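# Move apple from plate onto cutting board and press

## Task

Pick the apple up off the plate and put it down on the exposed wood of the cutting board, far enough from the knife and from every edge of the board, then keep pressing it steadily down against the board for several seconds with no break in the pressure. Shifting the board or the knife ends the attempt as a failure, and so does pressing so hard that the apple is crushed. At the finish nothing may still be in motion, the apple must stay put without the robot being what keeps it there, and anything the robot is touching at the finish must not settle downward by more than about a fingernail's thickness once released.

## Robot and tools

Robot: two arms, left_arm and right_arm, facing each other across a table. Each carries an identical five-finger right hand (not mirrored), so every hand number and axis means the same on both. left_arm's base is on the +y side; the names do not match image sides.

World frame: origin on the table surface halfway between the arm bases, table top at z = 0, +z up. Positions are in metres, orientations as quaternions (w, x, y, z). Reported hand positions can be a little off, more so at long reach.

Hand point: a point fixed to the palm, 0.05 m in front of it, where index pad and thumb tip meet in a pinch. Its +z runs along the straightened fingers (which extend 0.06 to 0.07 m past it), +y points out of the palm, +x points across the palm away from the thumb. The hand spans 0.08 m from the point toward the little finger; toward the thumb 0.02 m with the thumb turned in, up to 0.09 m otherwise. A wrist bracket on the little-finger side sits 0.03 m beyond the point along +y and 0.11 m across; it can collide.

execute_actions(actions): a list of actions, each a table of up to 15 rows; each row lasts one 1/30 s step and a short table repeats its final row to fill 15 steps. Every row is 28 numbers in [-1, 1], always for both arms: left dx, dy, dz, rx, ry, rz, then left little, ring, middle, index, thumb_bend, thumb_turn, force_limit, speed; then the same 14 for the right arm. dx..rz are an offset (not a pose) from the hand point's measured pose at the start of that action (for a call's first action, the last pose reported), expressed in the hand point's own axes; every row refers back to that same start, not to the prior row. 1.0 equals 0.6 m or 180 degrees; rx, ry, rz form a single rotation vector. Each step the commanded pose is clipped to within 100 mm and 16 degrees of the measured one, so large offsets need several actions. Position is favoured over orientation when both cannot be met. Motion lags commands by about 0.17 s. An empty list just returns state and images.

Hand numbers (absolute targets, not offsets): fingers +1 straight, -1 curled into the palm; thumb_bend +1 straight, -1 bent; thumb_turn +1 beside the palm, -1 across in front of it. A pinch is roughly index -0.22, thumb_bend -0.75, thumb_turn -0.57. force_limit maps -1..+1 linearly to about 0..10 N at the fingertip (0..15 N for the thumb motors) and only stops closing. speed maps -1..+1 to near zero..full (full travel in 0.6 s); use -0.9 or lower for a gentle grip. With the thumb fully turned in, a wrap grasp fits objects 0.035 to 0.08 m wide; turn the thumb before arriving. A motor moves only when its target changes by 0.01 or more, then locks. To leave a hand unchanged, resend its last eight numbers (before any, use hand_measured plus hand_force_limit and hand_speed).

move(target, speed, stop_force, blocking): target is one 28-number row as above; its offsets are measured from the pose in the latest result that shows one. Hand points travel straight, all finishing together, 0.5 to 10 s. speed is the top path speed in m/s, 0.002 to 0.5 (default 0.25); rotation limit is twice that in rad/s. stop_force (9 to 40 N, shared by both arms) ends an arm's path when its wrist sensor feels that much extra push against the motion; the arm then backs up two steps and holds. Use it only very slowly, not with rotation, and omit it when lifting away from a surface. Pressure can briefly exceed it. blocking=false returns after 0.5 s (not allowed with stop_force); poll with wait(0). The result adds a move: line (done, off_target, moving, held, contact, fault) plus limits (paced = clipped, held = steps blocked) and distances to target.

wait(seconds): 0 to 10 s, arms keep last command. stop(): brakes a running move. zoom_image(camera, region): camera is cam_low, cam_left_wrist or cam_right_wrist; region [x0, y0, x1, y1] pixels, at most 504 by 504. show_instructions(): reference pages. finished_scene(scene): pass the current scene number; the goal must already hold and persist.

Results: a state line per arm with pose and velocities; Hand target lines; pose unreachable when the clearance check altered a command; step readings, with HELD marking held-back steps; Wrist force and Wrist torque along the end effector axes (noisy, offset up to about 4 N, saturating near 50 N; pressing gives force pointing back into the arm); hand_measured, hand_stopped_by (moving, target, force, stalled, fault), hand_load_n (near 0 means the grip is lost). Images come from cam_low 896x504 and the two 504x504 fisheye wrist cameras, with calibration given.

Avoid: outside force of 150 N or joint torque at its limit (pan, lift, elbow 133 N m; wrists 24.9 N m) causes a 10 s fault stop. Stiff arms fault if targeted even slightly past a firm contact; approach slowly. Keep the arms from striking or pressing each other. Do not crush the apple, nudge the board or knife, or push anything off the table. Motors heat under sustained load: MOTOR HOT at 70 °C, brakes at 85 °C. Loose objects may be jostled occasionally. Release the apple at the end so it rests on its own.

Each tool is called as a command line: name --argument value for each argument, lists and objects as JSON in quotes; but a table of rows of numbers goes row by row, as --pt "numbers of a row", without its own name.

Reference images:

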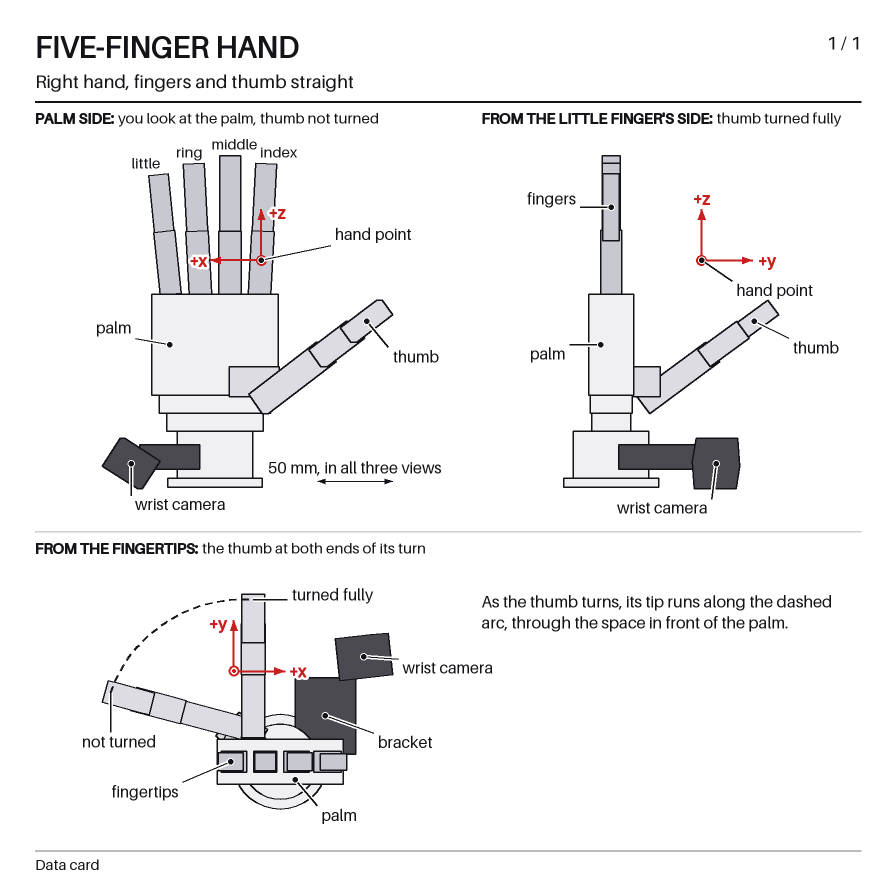

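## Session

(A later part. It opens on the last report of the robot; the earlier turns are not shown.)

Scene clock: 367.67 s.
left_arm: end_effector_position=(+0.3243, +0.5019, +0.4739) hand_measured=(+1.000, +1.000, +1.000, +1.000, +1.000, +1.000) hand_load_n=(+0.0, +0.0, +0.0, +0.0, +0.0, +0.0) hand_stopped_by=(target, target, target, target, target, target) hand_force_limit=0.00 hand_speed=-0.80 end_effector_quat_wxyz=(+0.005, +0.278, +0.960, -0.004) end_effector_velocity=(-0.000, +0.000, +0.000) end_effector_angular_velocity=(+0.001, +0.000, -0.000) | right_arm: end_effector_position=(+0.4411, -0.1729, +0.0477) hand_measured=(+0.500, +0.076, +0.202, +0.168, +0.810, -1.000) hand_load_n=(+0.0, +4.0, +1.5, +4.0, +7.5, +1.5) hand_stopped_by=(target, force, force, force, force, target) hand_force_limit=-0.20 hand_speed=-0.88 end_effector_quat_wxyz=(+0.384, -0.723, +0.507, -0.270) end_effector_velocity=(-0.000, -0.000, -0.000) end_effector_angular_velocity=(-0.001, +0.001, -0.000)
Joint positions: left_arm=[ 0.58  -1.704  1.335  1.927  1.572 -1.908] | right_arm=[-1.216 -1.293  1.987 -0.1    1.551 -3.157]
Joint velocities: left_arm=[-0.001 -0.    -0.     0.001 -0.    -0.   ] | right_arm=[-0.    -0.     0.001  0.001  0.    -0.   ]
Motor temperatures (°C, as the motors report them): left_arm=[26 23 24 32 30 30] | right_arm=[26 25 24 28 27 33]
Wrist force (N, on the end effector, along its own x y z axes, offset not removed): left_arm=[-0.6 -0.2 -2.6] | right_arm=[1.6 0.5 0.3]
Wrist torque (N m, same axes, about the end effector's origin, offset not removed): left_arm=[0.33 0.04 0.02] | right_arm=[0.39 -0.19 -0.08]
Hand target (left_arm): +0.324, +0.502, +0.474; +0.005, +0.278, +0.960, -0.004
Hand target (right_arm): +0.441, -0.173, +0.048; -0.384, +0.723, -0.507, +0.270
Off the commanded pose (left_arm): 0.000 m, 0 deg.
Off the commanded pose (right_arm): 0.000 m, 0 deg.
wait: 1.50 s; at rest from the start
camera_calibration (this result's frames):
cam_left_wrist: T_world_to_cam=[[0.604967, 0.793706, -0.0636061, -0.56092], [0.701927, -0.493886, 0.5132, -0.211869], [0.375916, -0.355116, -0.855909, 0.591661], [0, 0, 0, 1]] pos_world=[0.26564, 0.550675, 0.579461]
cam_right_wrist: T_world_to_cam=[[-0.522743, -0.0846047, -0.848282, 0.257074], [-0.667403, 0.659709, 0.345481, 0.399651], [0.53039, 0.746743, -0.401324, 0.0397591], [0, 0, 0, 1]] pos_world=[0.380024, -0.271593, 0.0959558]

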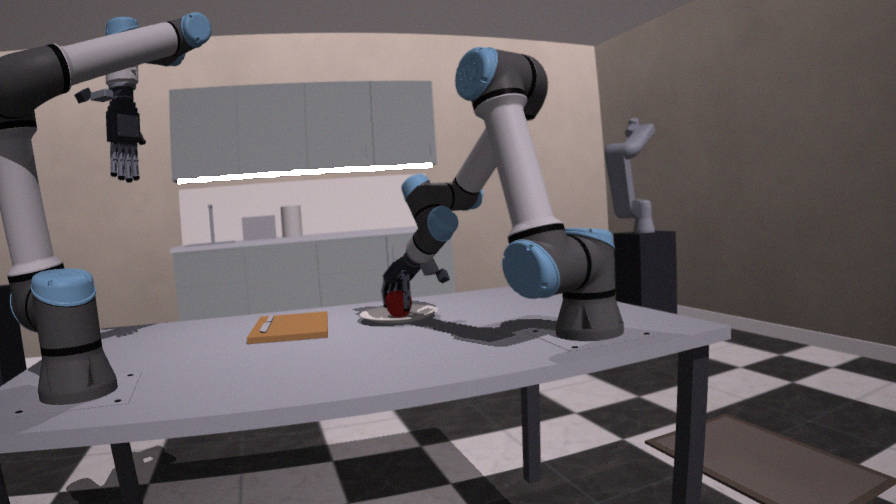

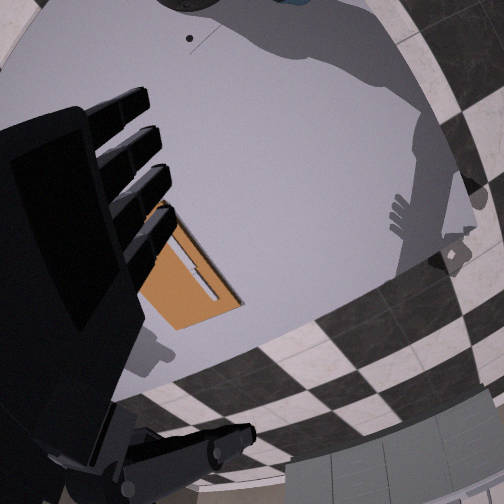

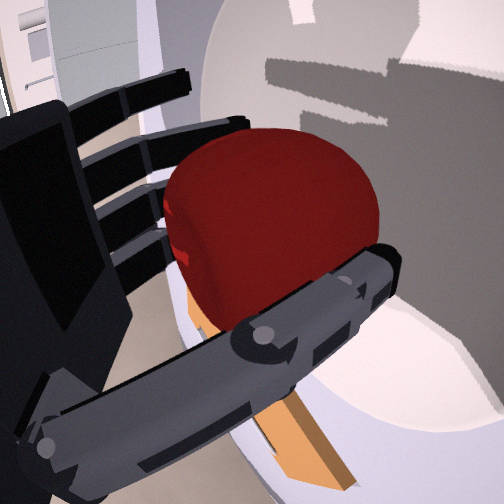

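move --target '[0,0,0,0,0,0, 1,1,1,1,1,1,0,-0.8, 0,-0.0760,-0.0513,0,0,0, 0.5,-0.1,-0.1,-0.1,0.8,-1,-0.2,-0.88]' --speed 0.1

Scene clock: 377.07 s.
left_arm: end_effector_position=(+0.3243, +0.5019, +0.4739) hand_measured=(+1.000, +1.000, +1.000, +1.000, +1.000, +1.000) hand_load_n=(+0.0, +0.0, +0.0, +0.0, +0.0, +0.0) hand_stopped_by=(target, target, target, target, target, target) hand_force_limit=0.00 hand_speed=-0.80 end_effector_quat_wxyz=(+0.005, +0.278, +0.960, -0.004) end_effector_velocity=(+0.000, -0.000, -0.000) end_effector_angular_velocity=(+0.000, -0.000, -0.000) | right_arm: end_effector_position=(+0.4410, -0.1729, +0.1026) hand_measured=(+0.500, +0.076, +0.202, +0.168, +0.810, -1.000) hand_load_n=(+0.0, +3.5, +1.0, +4.0, +8.0, +1.5) hand_stopped_by=(target, force, force, force, force, target) hand_force_limit=-0.20 hand_speed=-0.88 end_effector_quat_wxyz=(+0.384, -0.723, +0.507, -0.270) end_effector_velocity=(-0.000, +0.000, +0.002) end_effector_angular_velocity=(-0.000, +0.002, +0.001)
Joint positions: left_arm=[ 0.58  -1.704  1.335  1.927  1.572 -1.908] | right_arm=[-1.216 -1.374  1.922  0.047  1.551 -3.156]
Joint velocities: left_arm=[-0.  0. -0. -0. -0.  0.] | right_arm=[ 0.    -0.002 -0.003  0.008 -0.001  0.   ]
Motor temperatures (°C, as the motors report them): left_arm=[26 23 24 32 30 30] | right_arm=[26 25 24 28 27 33]
Wrist force (N, on the end effector, along its own x y z axes, offset not removed): left_arm=[-2.8 -6.2 -1.1] | right_arm=[0.3 3.2 1.5]
Wrist torque (N m, same axes, about the end effector's origin, offset not removed): left_arm=[-0.63 0.47 -0.20] | right_arm=[0.41 -0.04 -0.12]
Hand target (left_arm): +0.324, +0.502, +0.474; +0.005, +0.278, +0.960, -0.004
Hand target (right_arm): +0.441, -0.173, +0.103; -0.384, +0.723, -0.507, +0.270
Off the commanded pose (left_arm): 0.000 m, 0 deg.
Off the commanded pose (right_arm): 0.000 m, 0 deg.
move: done
camera_calibration (this result's frames):
cam_left_wrist: T_world_to_cam=[[0.604967, 0.793706, -0.0636062, -0.56092], [0.701927, -0.493886, 0.5132, -0.211869], [0.375915, -0.355116, -0.855909, 0.591661], [0, 0, 0, 1]] pos_world=[0.26564, 0.550675, 0.579461]
cam_right_wrist: T_world_to_cam=[[-0.522751, -0.084454, -0.848292, 0.303602], [-0.667346, 0.659723, 0.345565, 0.380602], [0.530453, 0.746748, -0.401231, 0.0617548], [0, 0, 0, 1]] pos_world=[0.379944, -0.271567, 0.150799]

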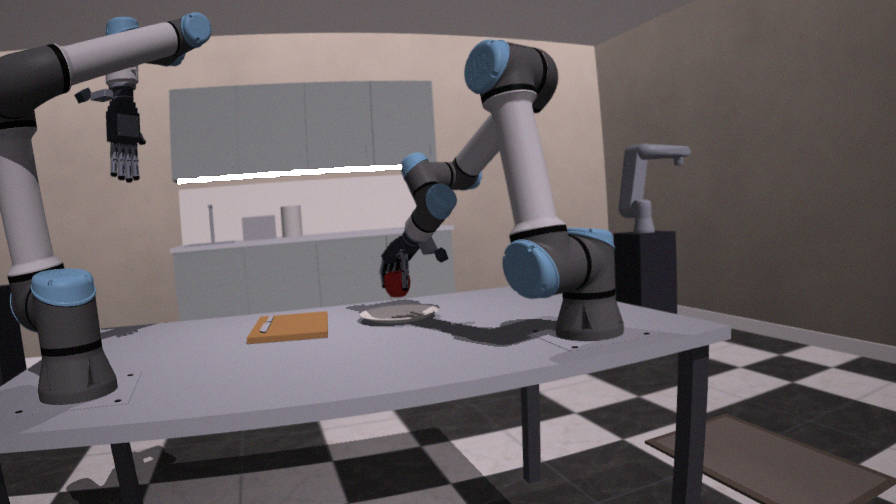

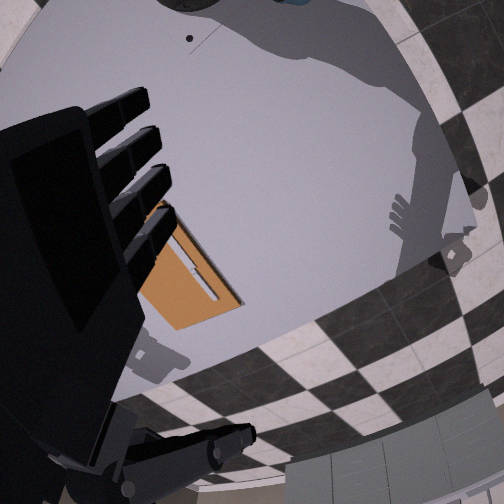

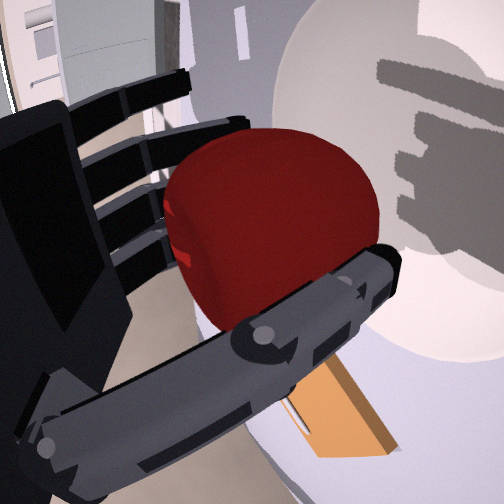

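zoom_image --camera "cam_right_wrist" --region '[140, 90, 420, 370]'

zoom_image --camera "cam_low" --region '[350, 225, 450, 335]'

Region (140, 90, 420, 370) of cam_right_wrist's 504x504 image, scaled by 1.800, with more detail than that image has.

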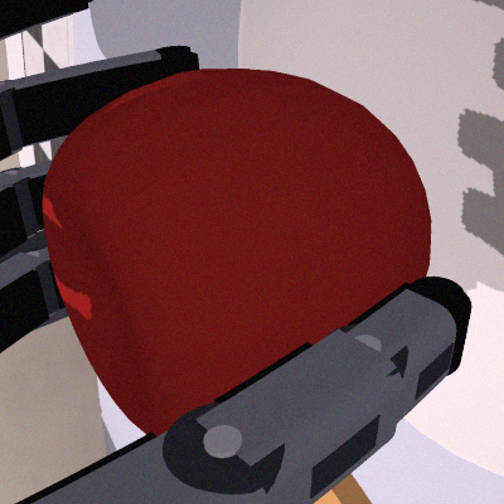

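Region (350, 225, 450, 335) of cam_low's 896x504 image, scaled by 4.582, with more detail than that image has; it fills the left 458 columns of this view, and the rest is white.

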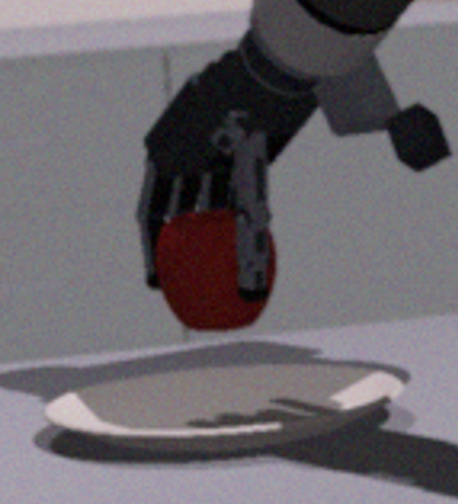

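move --target '[0,0,0,0,0,0, 1,1,1,1,1,1,0,-0.8, -0.4280,-0.0678,0.1818,0,0,0, 0.5,-0.1,-0.1,-0.1,0.8,-1,-0.2,-0.88]' --speed 0.2

Scene clock: 407.20 s.
left_arm: end_effector_position=(+0.3243, +0.5019, +0.4739) hand_measured=(+1.000, +1.000, +1.000, +1.000, +1.000, +1.000) hand_load_n=(+0.0, +0.0, +0.0, +0.0, +0.0, +0.0) hand_stopped_by=(target, target, target, target, target, target) hand_force_limit=0.00 hand_speed=-0.80 end_effector_quat_wxyz=(+0.005, +0.278, +0.960, -0.004) end_effector_velocity=(-0.000, +0.000, -0.000) end_effector_angular_velocity=(+0.001, +0.001, -0.000) | right_arm: end_effector_position=(+0.4601, +0.1069, +0.0753) hand_measured=(+0.500, +0.076, +0.202, +0.168, +0.810, -1.000) hand_load_n=(+0.0, +3.5, +1.0, +4.0, +8.0, +1.5) hand_stopped_by=(target, force, force, force, force, target) hand_force_limit=-0.20 hand_speed=-0.88 end_effector_quat_wxyz=(+0.384, -0.723, +0.507, -0.270) end_effector_velocity=(+0.000, +0.002, +0.000) end_effector_angular_velocity=(-0.001, +0.000, -0.001)
Joint positions: left_arm=[ 0.58  -1.704  1.335  1.927  1.572 -1.908] | right_arm=[-0.739 -0.83   1.17   0.303  1.943 -2.877]
Joint velocities: left_arm=[0.001 0.    0.    0.001 0.    0.001] | right_arm=[ 0.003  0.006 -0.011  0.006  0.003  0.001]
Motor temperatures (°C, as the motors report them): left_arm=[26 23 24 32 30 30] | right_arm=[26 25 24 28 27 33]
Wrist force (N, on the end effector, along its own x y z axes, offset not removed): left_arm=[-3.2 0.0 2.9] | right_arm=[-0.6 3.3 1.8]
Wrist torque (N m, same axes, about the end effector's origin, offset not removed): left_arm=[-0.02 0.28 -0.20] | right_arm=[0.33 0.05 -0.23]
Hand target (left_arm): +0.324, +0.502, +0.474; +0.005, +0.278, +0.960, -0.004
Hand target (right_arm): +0.460, +0.107, +0.075; -0.384, +0.723, -0.507, +0.270
Off the commanded pose (left_arm): 0.000 m, 0 deg.
Off the commanded pose (right_arm): 0.000 m, 0 deg.
move: done
camera_calibration (this result's frames):
cam_left_wrist: T_world_to_cam=[[0.604967, 0.793706, -0.0636061, -0.56092], [0.701928, -0.493886, 0.5132, -0.211869], [0.375916, -0.355116, -0.855909, 0.591661], [0, 0, 0, 1]] pos_world=[0.26564, 0.550675, 0.579461]
cam_right_wrist: T_world_to_cam=[[-0.522255, -0.0846531, -0.848577, 0.31392], [-0.667629, 0.65969, 0.345081, 0.218396], [0.530586, 0.746755, -0.401044, -0.168351], [0, 0, 0, 1]] pos_world=[0.399079, 0.00821768, 0.123505]

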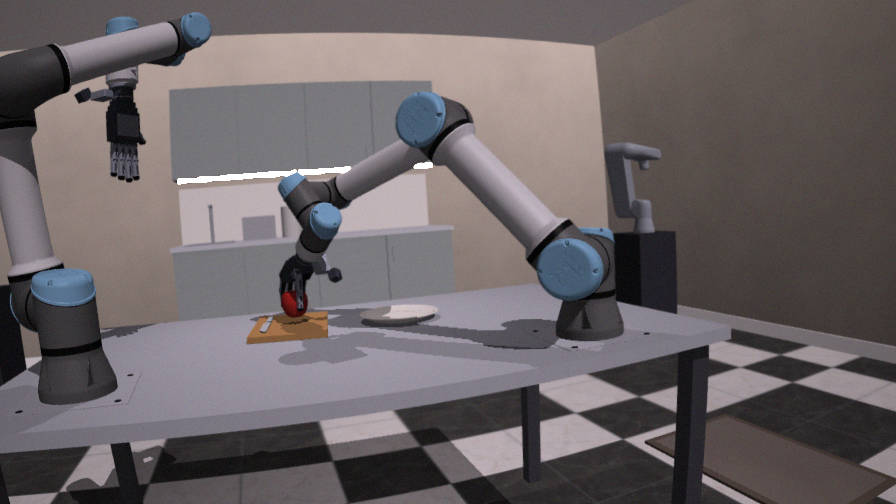

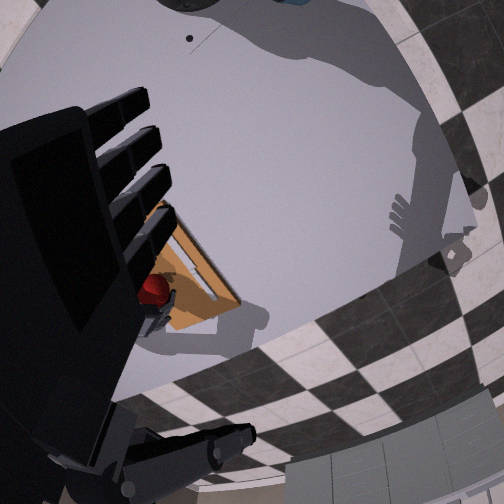

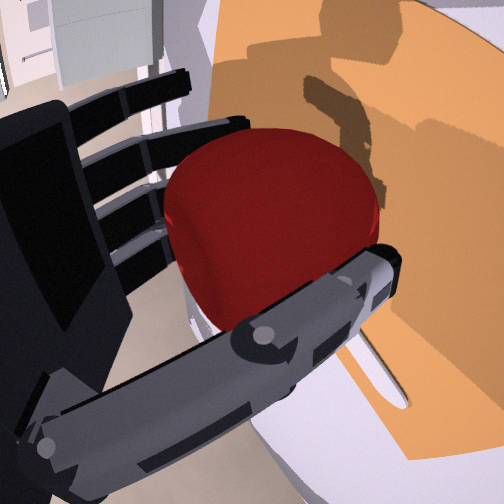

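zoom_image --camera "cam_low" --region '[230, 230, 370, 360]'

zoom_image --camera "cam_left_wrist" --region '[110, 180, 290, 360]'

zoom_image --camera "cam_right_wrist" --region '[200, 200, 504, 504]'

Region (230, 230, 370, 360) of cam_low's 896x504 image, scaled by 3.600, with more detail than that image has; it fills the top 468 rows of this view, and the rest is white.

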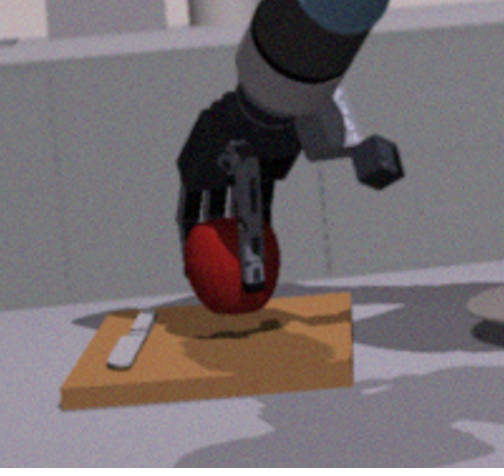

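Region (110, 180, 290, 360) of cam_left_wrist's 504x504 image, scaled by 2.800, with more detail than that image has.

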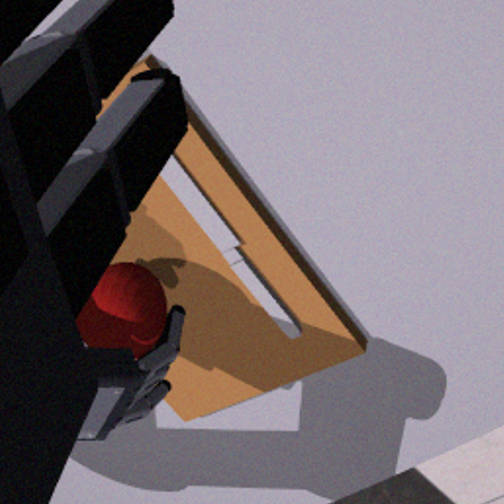

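Region (200, 200, 504, 504) of cam_right_wrist's 504x504 image, scaled by 1.658, with more detail than that image has.

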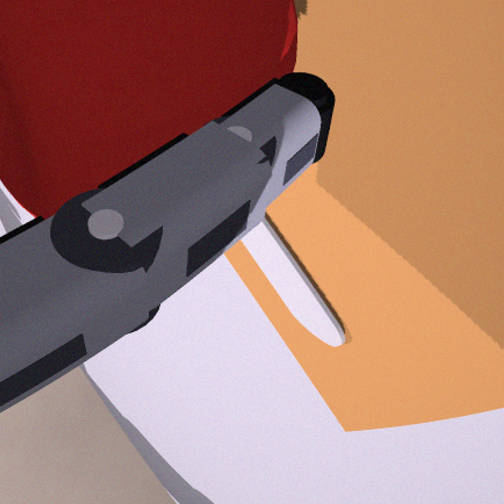

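move --target '[0,0,0,0,0,0, 1,1,1,1,1,1,0,-0.8, 0.0172,0.0191,0.0054,0,0,0, 0.5,-0.1,-0.1,-0.1,0.8,-1,-0.2,-0.88]' --speed 0.05

Scene clock: 487.10 s.
left_arm: end_effector_position=(+0.3243, +0.5019, +0.4739) hand_measured=(+1.000, +1.000, +1.000, +1.000, +1.000, +1.000) hand_load_n=(+0.0, +0.0, +0.0, +0.0, +0.0, +0.0) hand_stopped_by=(target, target, target, target, target, target) hand_force_limit=0.00 hand_speed=-0.80 end_effector_quat_wxyz=(+0.005, +0.278, +0.960, -0.004) end_effector_velocity=(+0.000, +0.000, +0.000) end_effector_angular_velocity=(+0.001, -0.000, +0.000) | right_arm: end_effector_position=(+0.4602, +0.0961, +0.0641) hand_measured=(+0.500, +0.076, +0.202, +0.168, +0.810, -1.000) hand_load_n=(+0.0, +3.5, +1.0, +4.0, +8.0, +1.5) hand_stopped_by=(target, force, force, force, force, target) hand_force_limit=-0.20 hand_speed=-0.88 end_effector_quat_wxyz=(+0.384, -0.723, +0.507, -0.270) end_effector_velocity=(-0.000, -0.001, -0.001) end_effector_angular_velocity=(+0.001, -0.001, +0.000)
Joint positions: left_arm=[ 0.58  -1.704  1.335  1.927  1.572 -1.908] | right_arm=[-0.751 -0.842  1.223  0.261  1.933 -2.885]
Joint velocities: left_arm=[ 0.    -0.     0.     0.    -0.001  0.   ] | right_arm=[-0.001 -0.002  0.008 -0.008 -0.001 -0.001]
Motor temperatures (°C, as the motors report them): left_arm=[26 23 24 32 30 30] | right_arm=[26 25 24 28 27 33]
Wrist force (N, on the end effector, along its own x y z axes, offset not removed): left_arm=[1.1 -1.9 4.2] | right_arm=[1.2 3.4 1.9]
Wrist torque (N m, same axes, about the end effector's origin, offset not removed): left_arm=[-0.49 -0.16 0.08] | right_arm=[0.37 -0.18 -0.03]
Hand target (left_arm): +0.324, +0.502, +0.474; +0.005, +0.278, +0.960, -0.004
Hand target (right_arm): +0.460, +0.096, +0.064; -0.384, +0.723, -0.507, +0.270
Off the commanded pose (left_arm): 0.000 m, 0 deg.
Off the commanded pose (right_arm): 0.000 m, 0 deg.
move: done
camera_calibration (this result's frames):
cam_left_wrist: T_world_to_cam=[[0.604967, 0.793706, -0.0636061, -0.56092], [0.701927, -0.493886, 0.5132, -0.211869], [0.375916, -0.355116, -0.855909, 0.591661], [0, 0, 0, 1]] pos_world=[0.26564, 0.550675, 0.579461]
cam_right_wrist: T_world_to_cam=[[-0.522308, -0.0846716, -0.848543, 0.303543], [-0.667588, 0.659724, 0.345094, 0.229388], [0.530585, 0.746723, -0.401105, -0.16475], [0, 0, 0, 1]] pos_world=[0.399093, -0.0026085, 0.112327]

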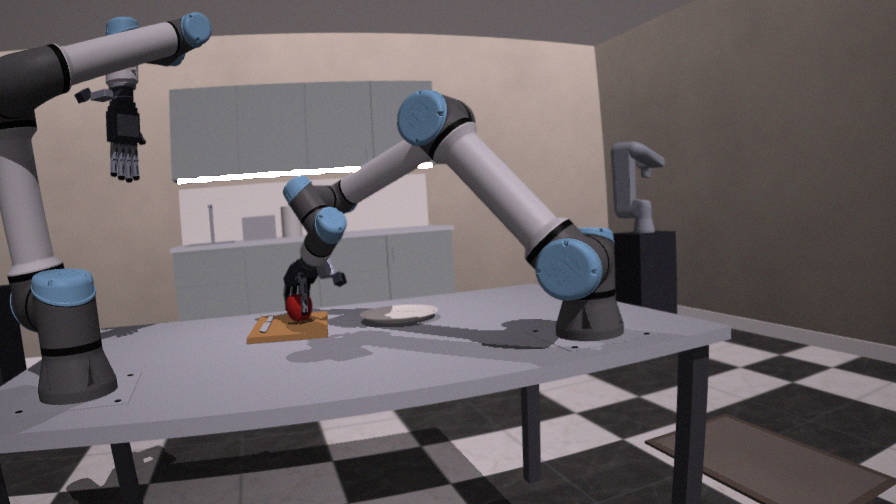

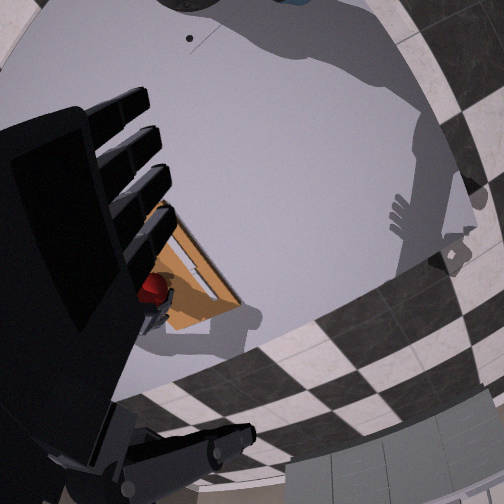

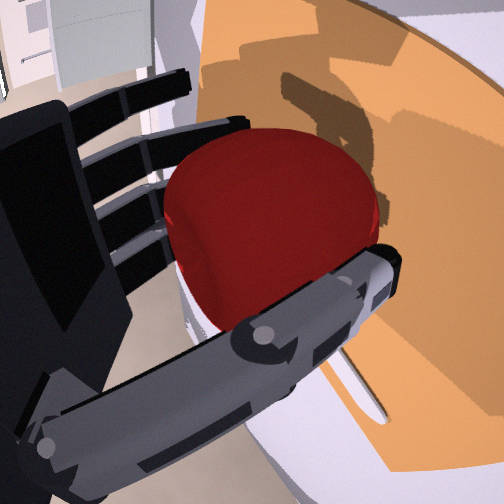

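zoom_image --camera "cam_low" --region '[235, 250, 355, 355]'

Region (235, 250, 355, 355) of cam_low's 896x504 image, scaled by 4.200, with more detail than that image has; it fills the top 441 rows of this view, and the rest is white.

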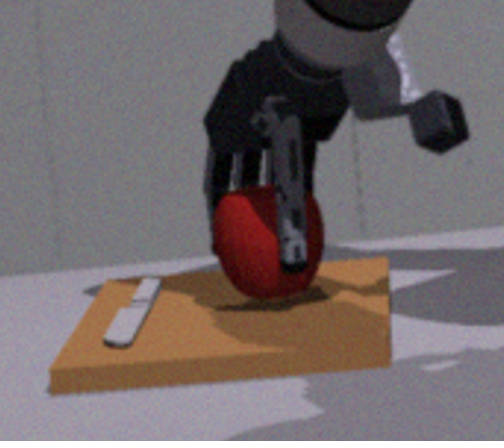

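move --target '[0,0,0,0,0,0, 1,1,1,1,1,1,0,-0.8, 0,0.0221,0.0149,0,0,0, 0.5,-0.1,-0.1,-0.1,0.8,-1,-0.2,-0.88]' --speed 0.008 --stop_force 9

Scene clock: 502.07 s.
left_arm: end_effector_position=(+0.3243, +0.5019, +0.4739) hand_measured=(+1.000, +1.000, +1.000, +1.000, +1.000, +1.000) hand_load_n=(+0.0, +0.0, +0.0, +0.0, +0.0, +0.0) hand_stopped_by=(target, target, target, target, target, target) hand_force_limit=0.00 hand_speed=-0.80 end_effector_quat_wxyz=(+0.005, +0.278, +0.960, -0.004) end_effector_velocity=(+0.000, -0.000, +0.000) end_effector_angular_velocity=(+0.000, -0.000, -0.001) | right_arm: end_effector_position=(+0.4601, +0.0960, +0.0549) hand_measured=(+0.500, +0.076, +0.202, +0.168, +0.810, -1.000) hand_load_n=(+0.0, +3.0, +1.5, +3.0, +6.5, +0.5) hand_stopped_by=(target, force, force, force, force, target) hand_force_limit=-0.20 hand_speed=-0.88 end_effector_quat_wxyz=(+0.384, -0.723, +0.507, -0.270) end_effector_velocity=(-0.001, -0.001, +0.002) end_effector_angular_velocity=(-0.003, +0.004, -0.000)
Joint positions: left_arm=[ 0.58  -1.704  1.335  1.927  1.572 -1.908] | right_arm=[-0.751 -0.834  1.233  0.242  1.932 -2.885]
Joint velocities: left_arm=[-0.001 -0.    -0.    -0.    -0.     0.   ] | right_arm=[-0.    -0.002 -0.004  0.011  0.     0.   ]
Motor temperatures (°C, as the motors report them): left_arm=[26 23 24 32 30 30] | right_arm=[26 25 24 28 27 33]
Wrist force (N, on the end effector, along its own x y z axes, offset not removed): left_arm=[0.9 3.8 1.2] | right_arm=[2.4 -0.4 -0.4]
Wrist torque (N m, same axes, about the end effector's origin, offset not removed): left_arm=[0.68 -0.08 0.33] | right_arm=[0.39 -0.25 -0.20]
Hand target (left_arm): +0.324, +0.502, +0.474; +0.005, +0.278, +0.960, -0.004
Hand target (right_arm): +0.460, +0.096, +0.055; -0.384, +0.723, -0.507, +0.270
Off the commanded pose (left_arm): 0.000 m, 0 deg.
Off the commanded pose (right_arm): 0.007 m, 0 deg.
move: contact (right_arm)
camera_calibration (this result's frames):
cam_left_wrist: T_world_to_cam=[[0.604967, 0.793706, -0.0636061, -0.56092], [0.701927, -0.493886, 0.5132, -0.211869], [0.375916, -0.355116, -0.855909, 0.591661], [0, 0, 0, 1]] pos_world=[0.26564, 0.550675, 0.579461]
cam_right_wrist: T_world_to_cam=[[-0.522338, -0.0847723, -0.848515, 0.295689], [-0.66765, 0.659662, 0.345094, 0.232642], [0.530478, 0.746766, -0.401164, -0.168374], [0, 0, 0, 1]] pos_world=[0.399092, -0.00266296, 0.103067]

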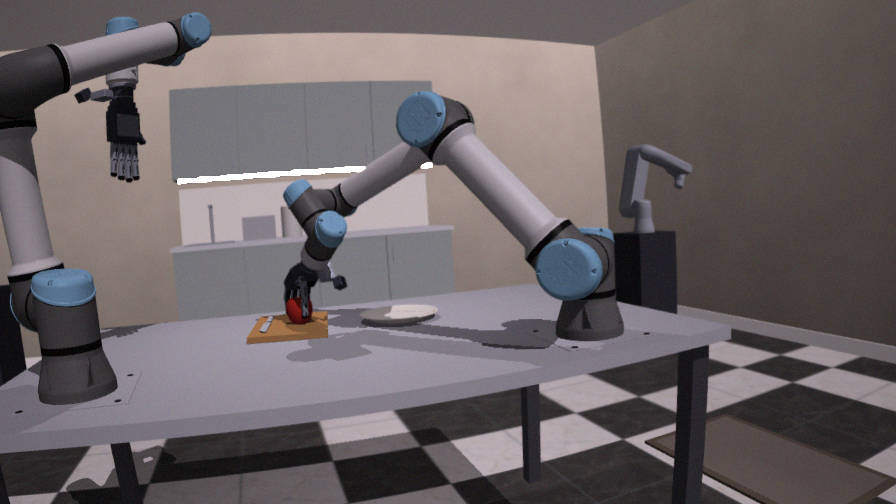

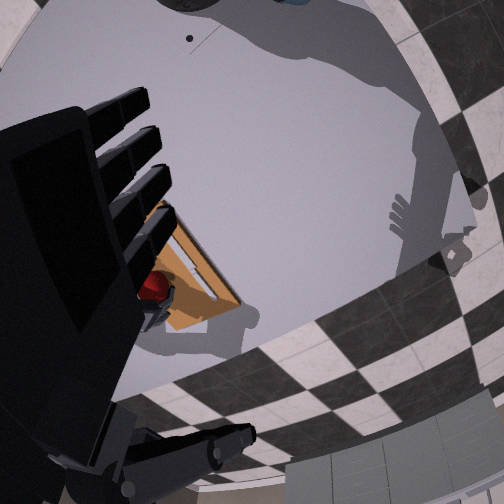

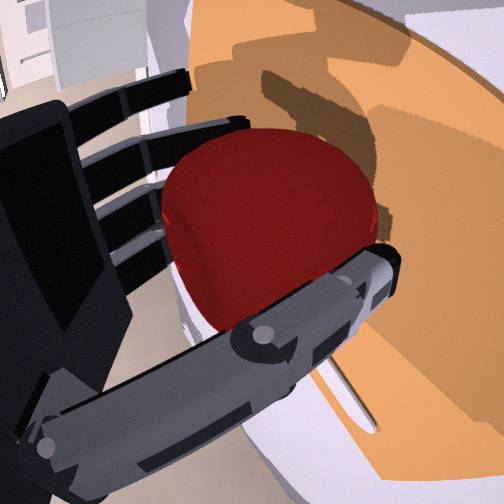

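zoom_image --camera "cam_low" --region '[240, 250, 360, 355]'

Region (240, 250, 360, 355) of cam_low's 896x504 image, scaled by 4.200, with more detail than that image has; it fills the top 441 rows of this view, and the rest is white.

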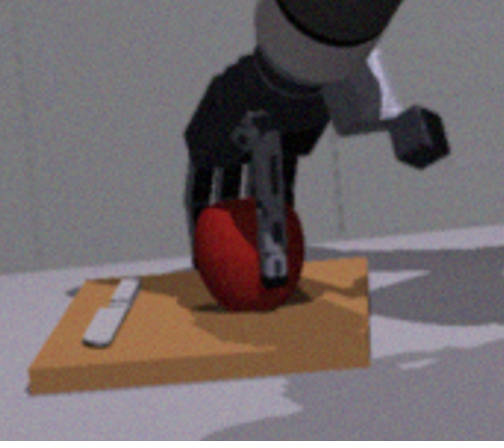

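execute_actions --actions '[[[0,0,0,0,0,0, 1,1,1,1,1,1,0,-0.8, 0,0,0,0,0,0, 0.55,0.55,0.55,0.55,1,-1,-0.2,-0.4]]]'

Scene clock: 609.77 s.
left_arm: end_effector_position=(+0.3243, +0.5019, +0.4739) hand_measured=(+1.000, +1.000, +1.000, +1.000, +1.000, +1.000) hand_load_n=(+0.0, +0.0, +0.0, +0.0, +0.0, +0.0) hand_stopped_by=(target, target, target, target, target, target) hand_force_limit=0.00 hand_speed=-0.80 end_effector_quat_wxyz=(+0.005, +0.278, +0.960, -0.004) end_effector_velocity=(+0.000, -0.000, +0.000) end_effector_angular_velocity=(+0.001, -0.001, -0.000) | right_arm: end_effector_position=(+0.4602, +0.0960, +0.0549) hand_measured=(+0.550, +0.472, +0.550, +0.548, +1.000, -1.000) hand_load_n=(+0.0, +0.0, +0.0, +0.0, +0.0, +0.0) hand_stopped_by=(target, moving, moving, moving, moving, target) hand_force_limit=-0.20 hand_speed=-0.40 end_effector_quat_wxyz=(+0.384, -0.723, +0.507, -0.270) end_effector_velocity=(+0.001, -0.000, -0.000) end_effector_angular_velocity=(+0.000, -0.000, -0.002)
Joint positions: left_arm=[ 0.58  -1.704  1.335  1.927  1.572 -1.908] | right_arm=[-0.751 -0.834  1.233  0.242  1.932 -2.885]
Joint velocities: left_arm=[-0.001  0.    -0.    -0.    -0.001 -0.   ] | right_arm=[-0.001  0.    -0.    -0.     0.001  0.001]
Motor temperatures (°C, as the motors report them): left_arm=[26 23 24 32 30 30] | right_arm=[26 25 24 28 27 33]
Wrist force (N, on the end effector, along its own x y z axes, offset not removed): left_arm=[0.4 -2.4 3.1] | right_arm=[1.3 1.7 0.6]
Wrist torque (N m, same axes, about the end effector's origin, offset not removed): left_arm=[-0.46 -0.03 -0.09] | right_arm=[0.42 -0.26 -0.04]
Hand target (left_arm): +0.324, +0.502, +0.474; +0.005, +0.278, +0.960, -0.004
Hand target (right_arm): +0.460, +0.096, +0.055; -0.384, +0.723, -0.507, +0.270
Off the commanded pose (left_arm): 0.000 m, 0 deg.
Off the commanded pose (right_arm): 0.000 m, 0 deg.
Step readings (end_effector_position):
0: left_arm (+0.3243, +0.5019, +0.4739) | right_arm (+0.4602, +0.0961, +0.0554)
1: left_arm (+0.3243, +0.5019, +0.4739) | right_arm (+0.4602, +0.0961, +0.0554)
2: left_arm (+0.3243, +0.5019, +0.4739) | right_arm (+0.4602, +0.0961, +0.0554)
4: left_arm (+0.3243, +0.5019, +0.4739) | right_arm (+0.4602, +0.0961, +0.0554)
8: left_arm (+0.3243, +0.5019, +0.4739) | right_arm (+0.4602, +0.0961, +0.0551)
15: end_effector_position above
camera_calibration (this result's frames):
cam_left_wrist: T_world_to_cam=[[0.604967, 0.793706, -0.0636061, -0.56092], [0.701927, -0.493886, 0.5132, -0.211869], [0.375916, -0.355116, -0.855909, 0.591661], [0, 0, 0, 1]] pos_world=[0.26564, 0.550675, 0.579461]
cam_right_wrist: T_world_to_cam=[[-0.522312, -0.0847372, -0.848534, 0.295716], [-0.667651, 0.659661, 0.345094, 0.232639], [0.530503, 0.746771, -0.401123, -0.168375], [0, 0, 0, 1]] pos_world=[0.399101, -0.00266707, 0.103104]

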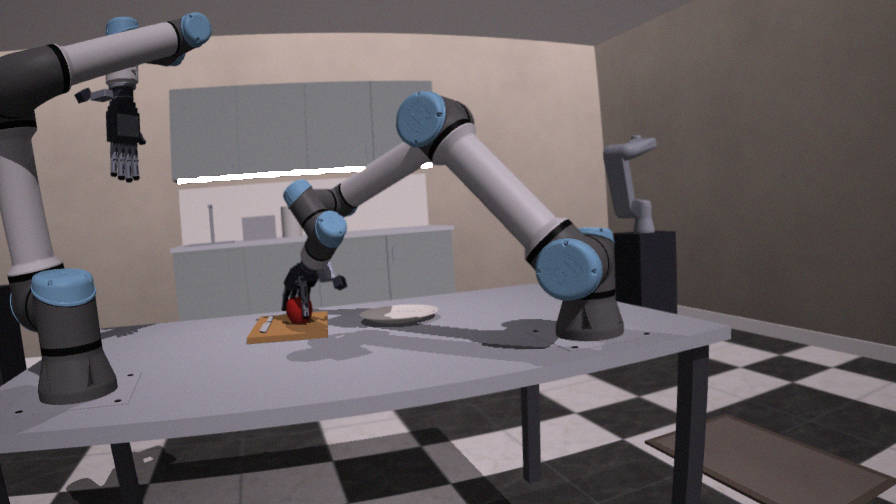

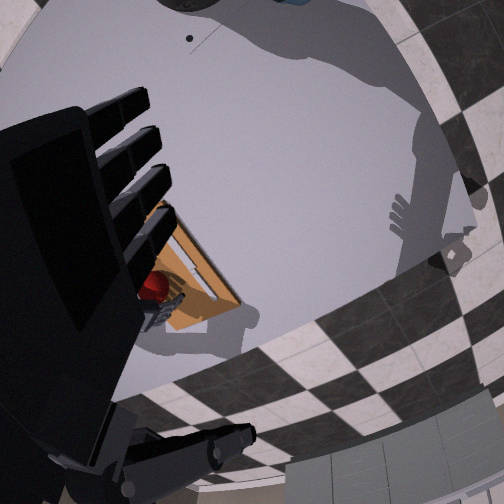

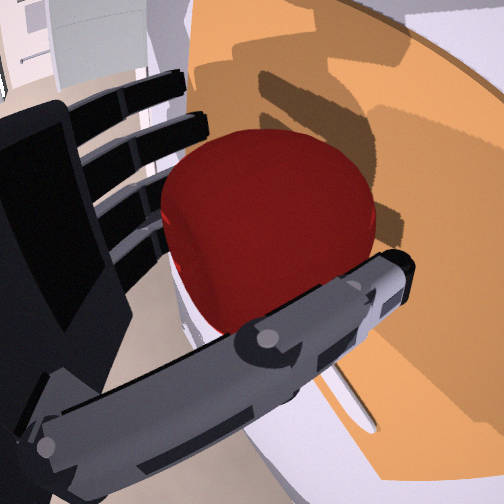

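move --target '[0,0,0,0,0,0, 1,1,1,1,1,1,0,-0.8, 0,-0.0829,-0.0560,0,0,0, 1,1,1,1,1,1,-0.2,0.2]' --speed 0.15

Scene clock: 619.53 s.
left_arm: end_effector_position=(+0.3243, +0.5019, +0.4739) hand_measured=(+1.000, +1.000, +1.000, +1.000, +1.000, +1.000) hand_load_n=(+0.0, +0.0, +0.0, +0.0, +0.0, +0.0) hand_stopped_by=(target, target, target, target, target, target) hand_force_limit=0.00 hand_speed=-0.80 end_effector_quat_wxyz=(+0.005, +0.278, +0.960, -0.004) end_effector_velocity=(-0.000, +0.000, +0.000) end_effector_angular_velocity=(+0.001, +0.001, +0.000) | right_arm: end_effector_position=(+0.4601, +0.0960, +0.1149) hand_measured=(+1.000, +1.000, +1.000, +1.000, +1.000, +1.000) hand_load_n=(+0.0, +0.0, +0.0, +0.0, +0.0, +0.0) hand_stopped_by=(target, target, target, target, target, target) hand_force_limit=-0.20 hand_speed=0.20 end_effector_quat_wxyz=(+0.384, -0.723, +0.507, -0.270) end_effector_velocity=(-0.000, +0.001, +0.000) end_effector_angular_velocity=(+0.001, -0.001, +0.001)
Joint positions: left_arm=[ 0.58  -1.704  1.335  1.927  1.572 -1.908] | right_arm=[-0.751 -0.884  1.159  0.366  1.932 -2.885]
Joint velocities: left_arm=[-0.     0.     0.     0.001  0.    -0.   ] | right_arm=[ 0.001 -0.    -0.    -0.001 -0.    -0.   ]
Motor temperatures (°C, as the motors report them): left_arm=[26 23 24 32 30 30] | right_arm=[26 25 24 28 27 33]
Wrist force (N, on the end effector, along its own x y z axes, offset not removed): left_arm=[-2.2 1.9 -2.3] | right_arm=[1.5 2.9 0.0]
Wrist torque (N m, same axes, about the end effector's origin, offset not removed): left_arm=[0.44 0.34 0.03] | right_arm=[0.54 -0.22 -0.02]
Hand target (left_arm): +0.324, +0.502, +0.474; +0.005, +0.278, +0.960, -0.004
Hand target (right_arm): +0.460, +0.096, +0.115; -0.384, +0.723, -0.507, +0.270
Off the commanded pose (left_arm): 0.000 m, 0 deg.
Off the commanded pose (right_arm): 0.000 m, 0 deg.
move: done
camera_calibration (this result's frames):
cam_left_wrist: T_world_to_cam=[[0.604967, 0.793706, -0.063606, -0.56092], [0.701927, -0.493886, 0.5132, -0.211869], [0.375916, -0.355116, -0.855909, 0.591661], [0, 0, 0, 1]] pos_world=[0.26564, 0.550675, 0.579461]
cam_right_wrist: T_world_to_cam=[[-0.522324, -0.0847403, -0.848526, 0.34662], [-0.667666, 0.659633, 0.345117, 0.21189], [0.530471, 0.746795, -0.40112, -0.144219], [0, 0, 0, 1]] pos_world=[0.399024, -0.00269474, 0.16314]

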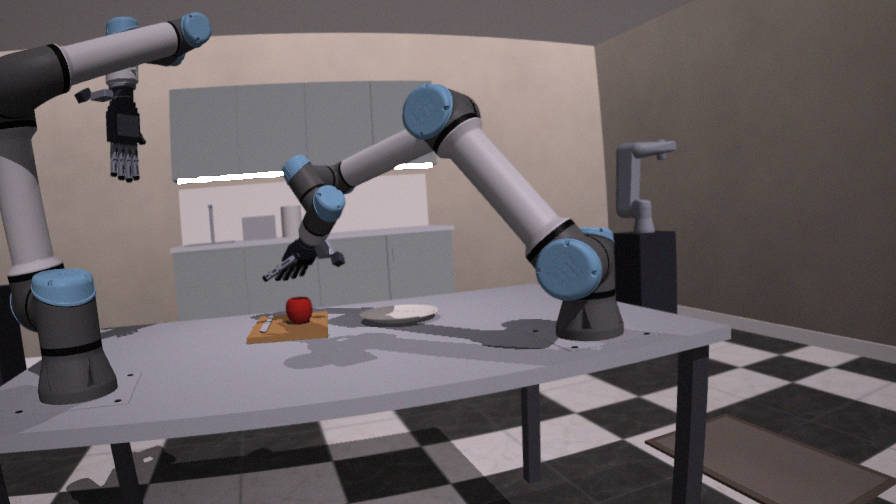

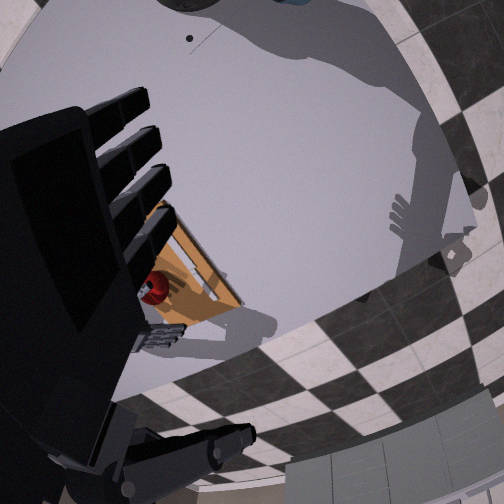

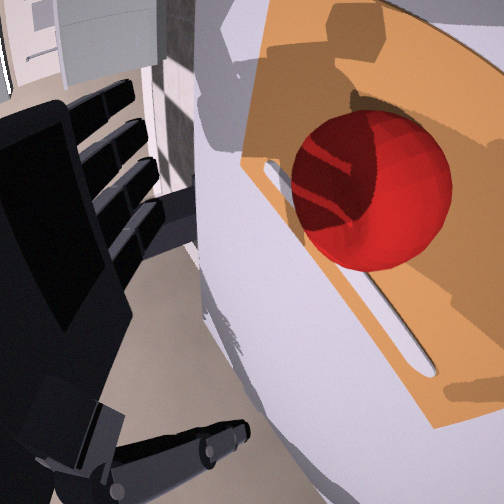

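zoom_image --camera "cam_right_wrist" --region '[230, 60, 504, 334]'

zoom_image --camera "cam_low" --region '[240, 230, 360, 355]'

Region (230, 60, 504, 334) of cam_right_wrist's 504x504 image, scaled by 1.839, with more detail than that image has.

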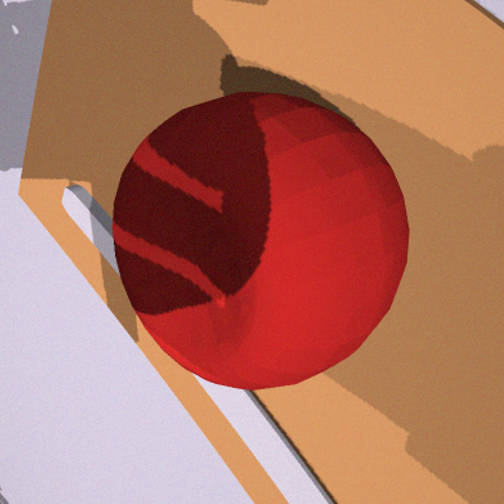

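Region (240, 230, 360, 355) of cam_low's 896x504 image, scaled by 4.032, with more detail than that image has; it fills the left 484 columns of this view, and the rest is white.

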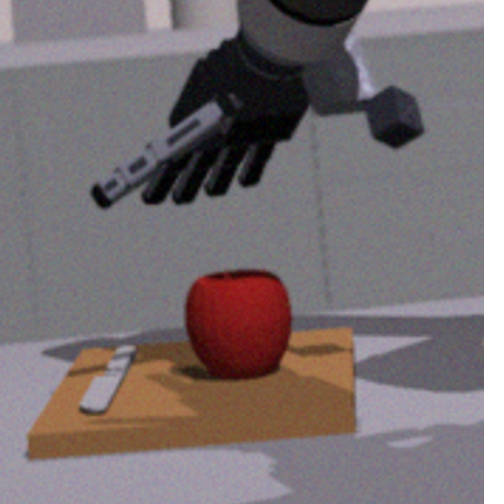

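move --target '[0,0,0,0,0,0, 1,1,1,1,1,1,0,-0.8, -0.0533,0.0603,0.0593,0.1630,-0.1601,-0.0548, 1,1,1,1,1,1,-0.2,0.2]' --speed 0.3

Scene clock: 682.73 s.
left_arm: end_effector_position=(+0.3243, +0.5019, +0.4739) hand_measured=(+1.000, +1.000, +1.000, +1.000, +1.000, +1.000) hand_load_n=(+0.0, +0.0, +0.0, +0.0, +0.0, +0.0) hand_stopped_by=(target, target, target, target, target, target) hand_force_limit=0.00 hand_speed=-0.80 end_effector_quat_wxyz=(+0.005, +0.278, +0.960, -0.004) end_effector_velocity=(+0.000, -0.000, -0.000) end_effector_angular_velocity=(+0.000, -0.000, -0.000) | right_arm: end_effector_position=(+0.4581, +0.1294, +0.0649) hand_measured=(+1.000, +1.000, +1.000, +1.000, +1.000, +1.000) hand_load_n=(+0.0, +0.0, +0.0, +0.0, +0.0, +0.0) hand_stopped_by=(target, target, target, target, target, target) hand_force_limit=-0.20 hand_speed=0.20 end_effector_quat_wxyz=(+0.641, -0.687, +0.250, -0.234) end_effector_velocity=(+0.001, +0.001, -0.000) end_effector_angular_velocity=(+0.007, -0.005, +0.004)
Joint positions: left_arm=[ 0.58  -1.704  1.335  1.927  1.572 -1.908] | right_arm=[-0.888 -0.956  1.708 -0.679  1.35  -3.158]
Joint velocities: left_arm=[ 0.     0.     0.    -0.001 -0.     0.   ] | right_arm=[-0.002  0.003  0.002 -0.014 -0.006  0.002]
Motor temperatures (°C, as the motors report them): left_arm=[26 23 24 32 30 30] | right_arm=[26 25 24 28 27 33]
Wrist force (N, on the end effector, along its own x y z axes, offset not removed): left_arm=[-0.8 0.7 0.7] | right_arm=[0.9 3.1 -0.1]
Wrist torque (N m, same axes, about the end effector's origin, offset not removed): left_arm=[0.25 0.19 0.05] | right_arm=[0.59 -0.19 -0.13]
Hand target (left_arm): +0.324, +0.502, +0.474; +0.005, +0.278, +0.960, -0.004
Hand target (right_arm): +0.458, +0.129, +0.065; +0.641, -0.687, +0.250, -0.234
Off the commanded pose (left_arm): 0.000 m, 0 deg.
Off the commanded pose (right_arm): 0.000 m, 0 deg.
move: done
camera_calibration (this result's frames):
cam_left_wrist: T_world_to_cam=[[0.604967, 0.793706, -0.0636061, -0.56092], [0.701927, -0.493886, 0.5132, -0.211869], [0.375916, -0.355116, -0.855909, 0.591661], [0, 0, 0, 1]] pos_world=[0.26564, 0.550675, 0.579461]
cam_right_wrist: T_world_to_cam=[[-0.0925797, 0.0435166, -0.994754, 0.102028], [-0.984556, 0.145083, 0.0979775, 0.433626], [0.148586, 0.988462, 0.0294128, -0.0724211], [0, 0, 0, 1]] pos_world=[0.447136, 0.00423368, 0.0611371]

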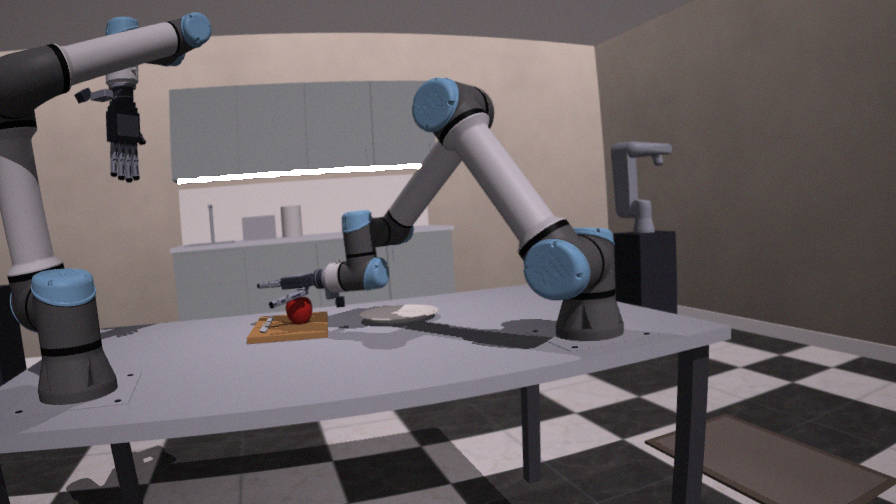

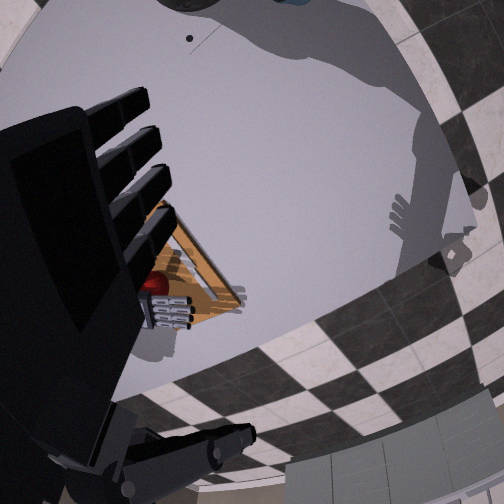

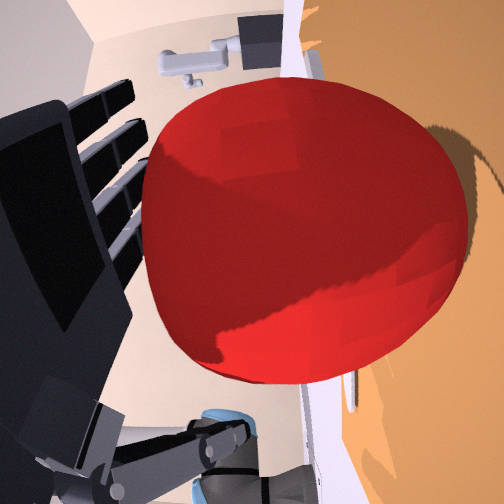

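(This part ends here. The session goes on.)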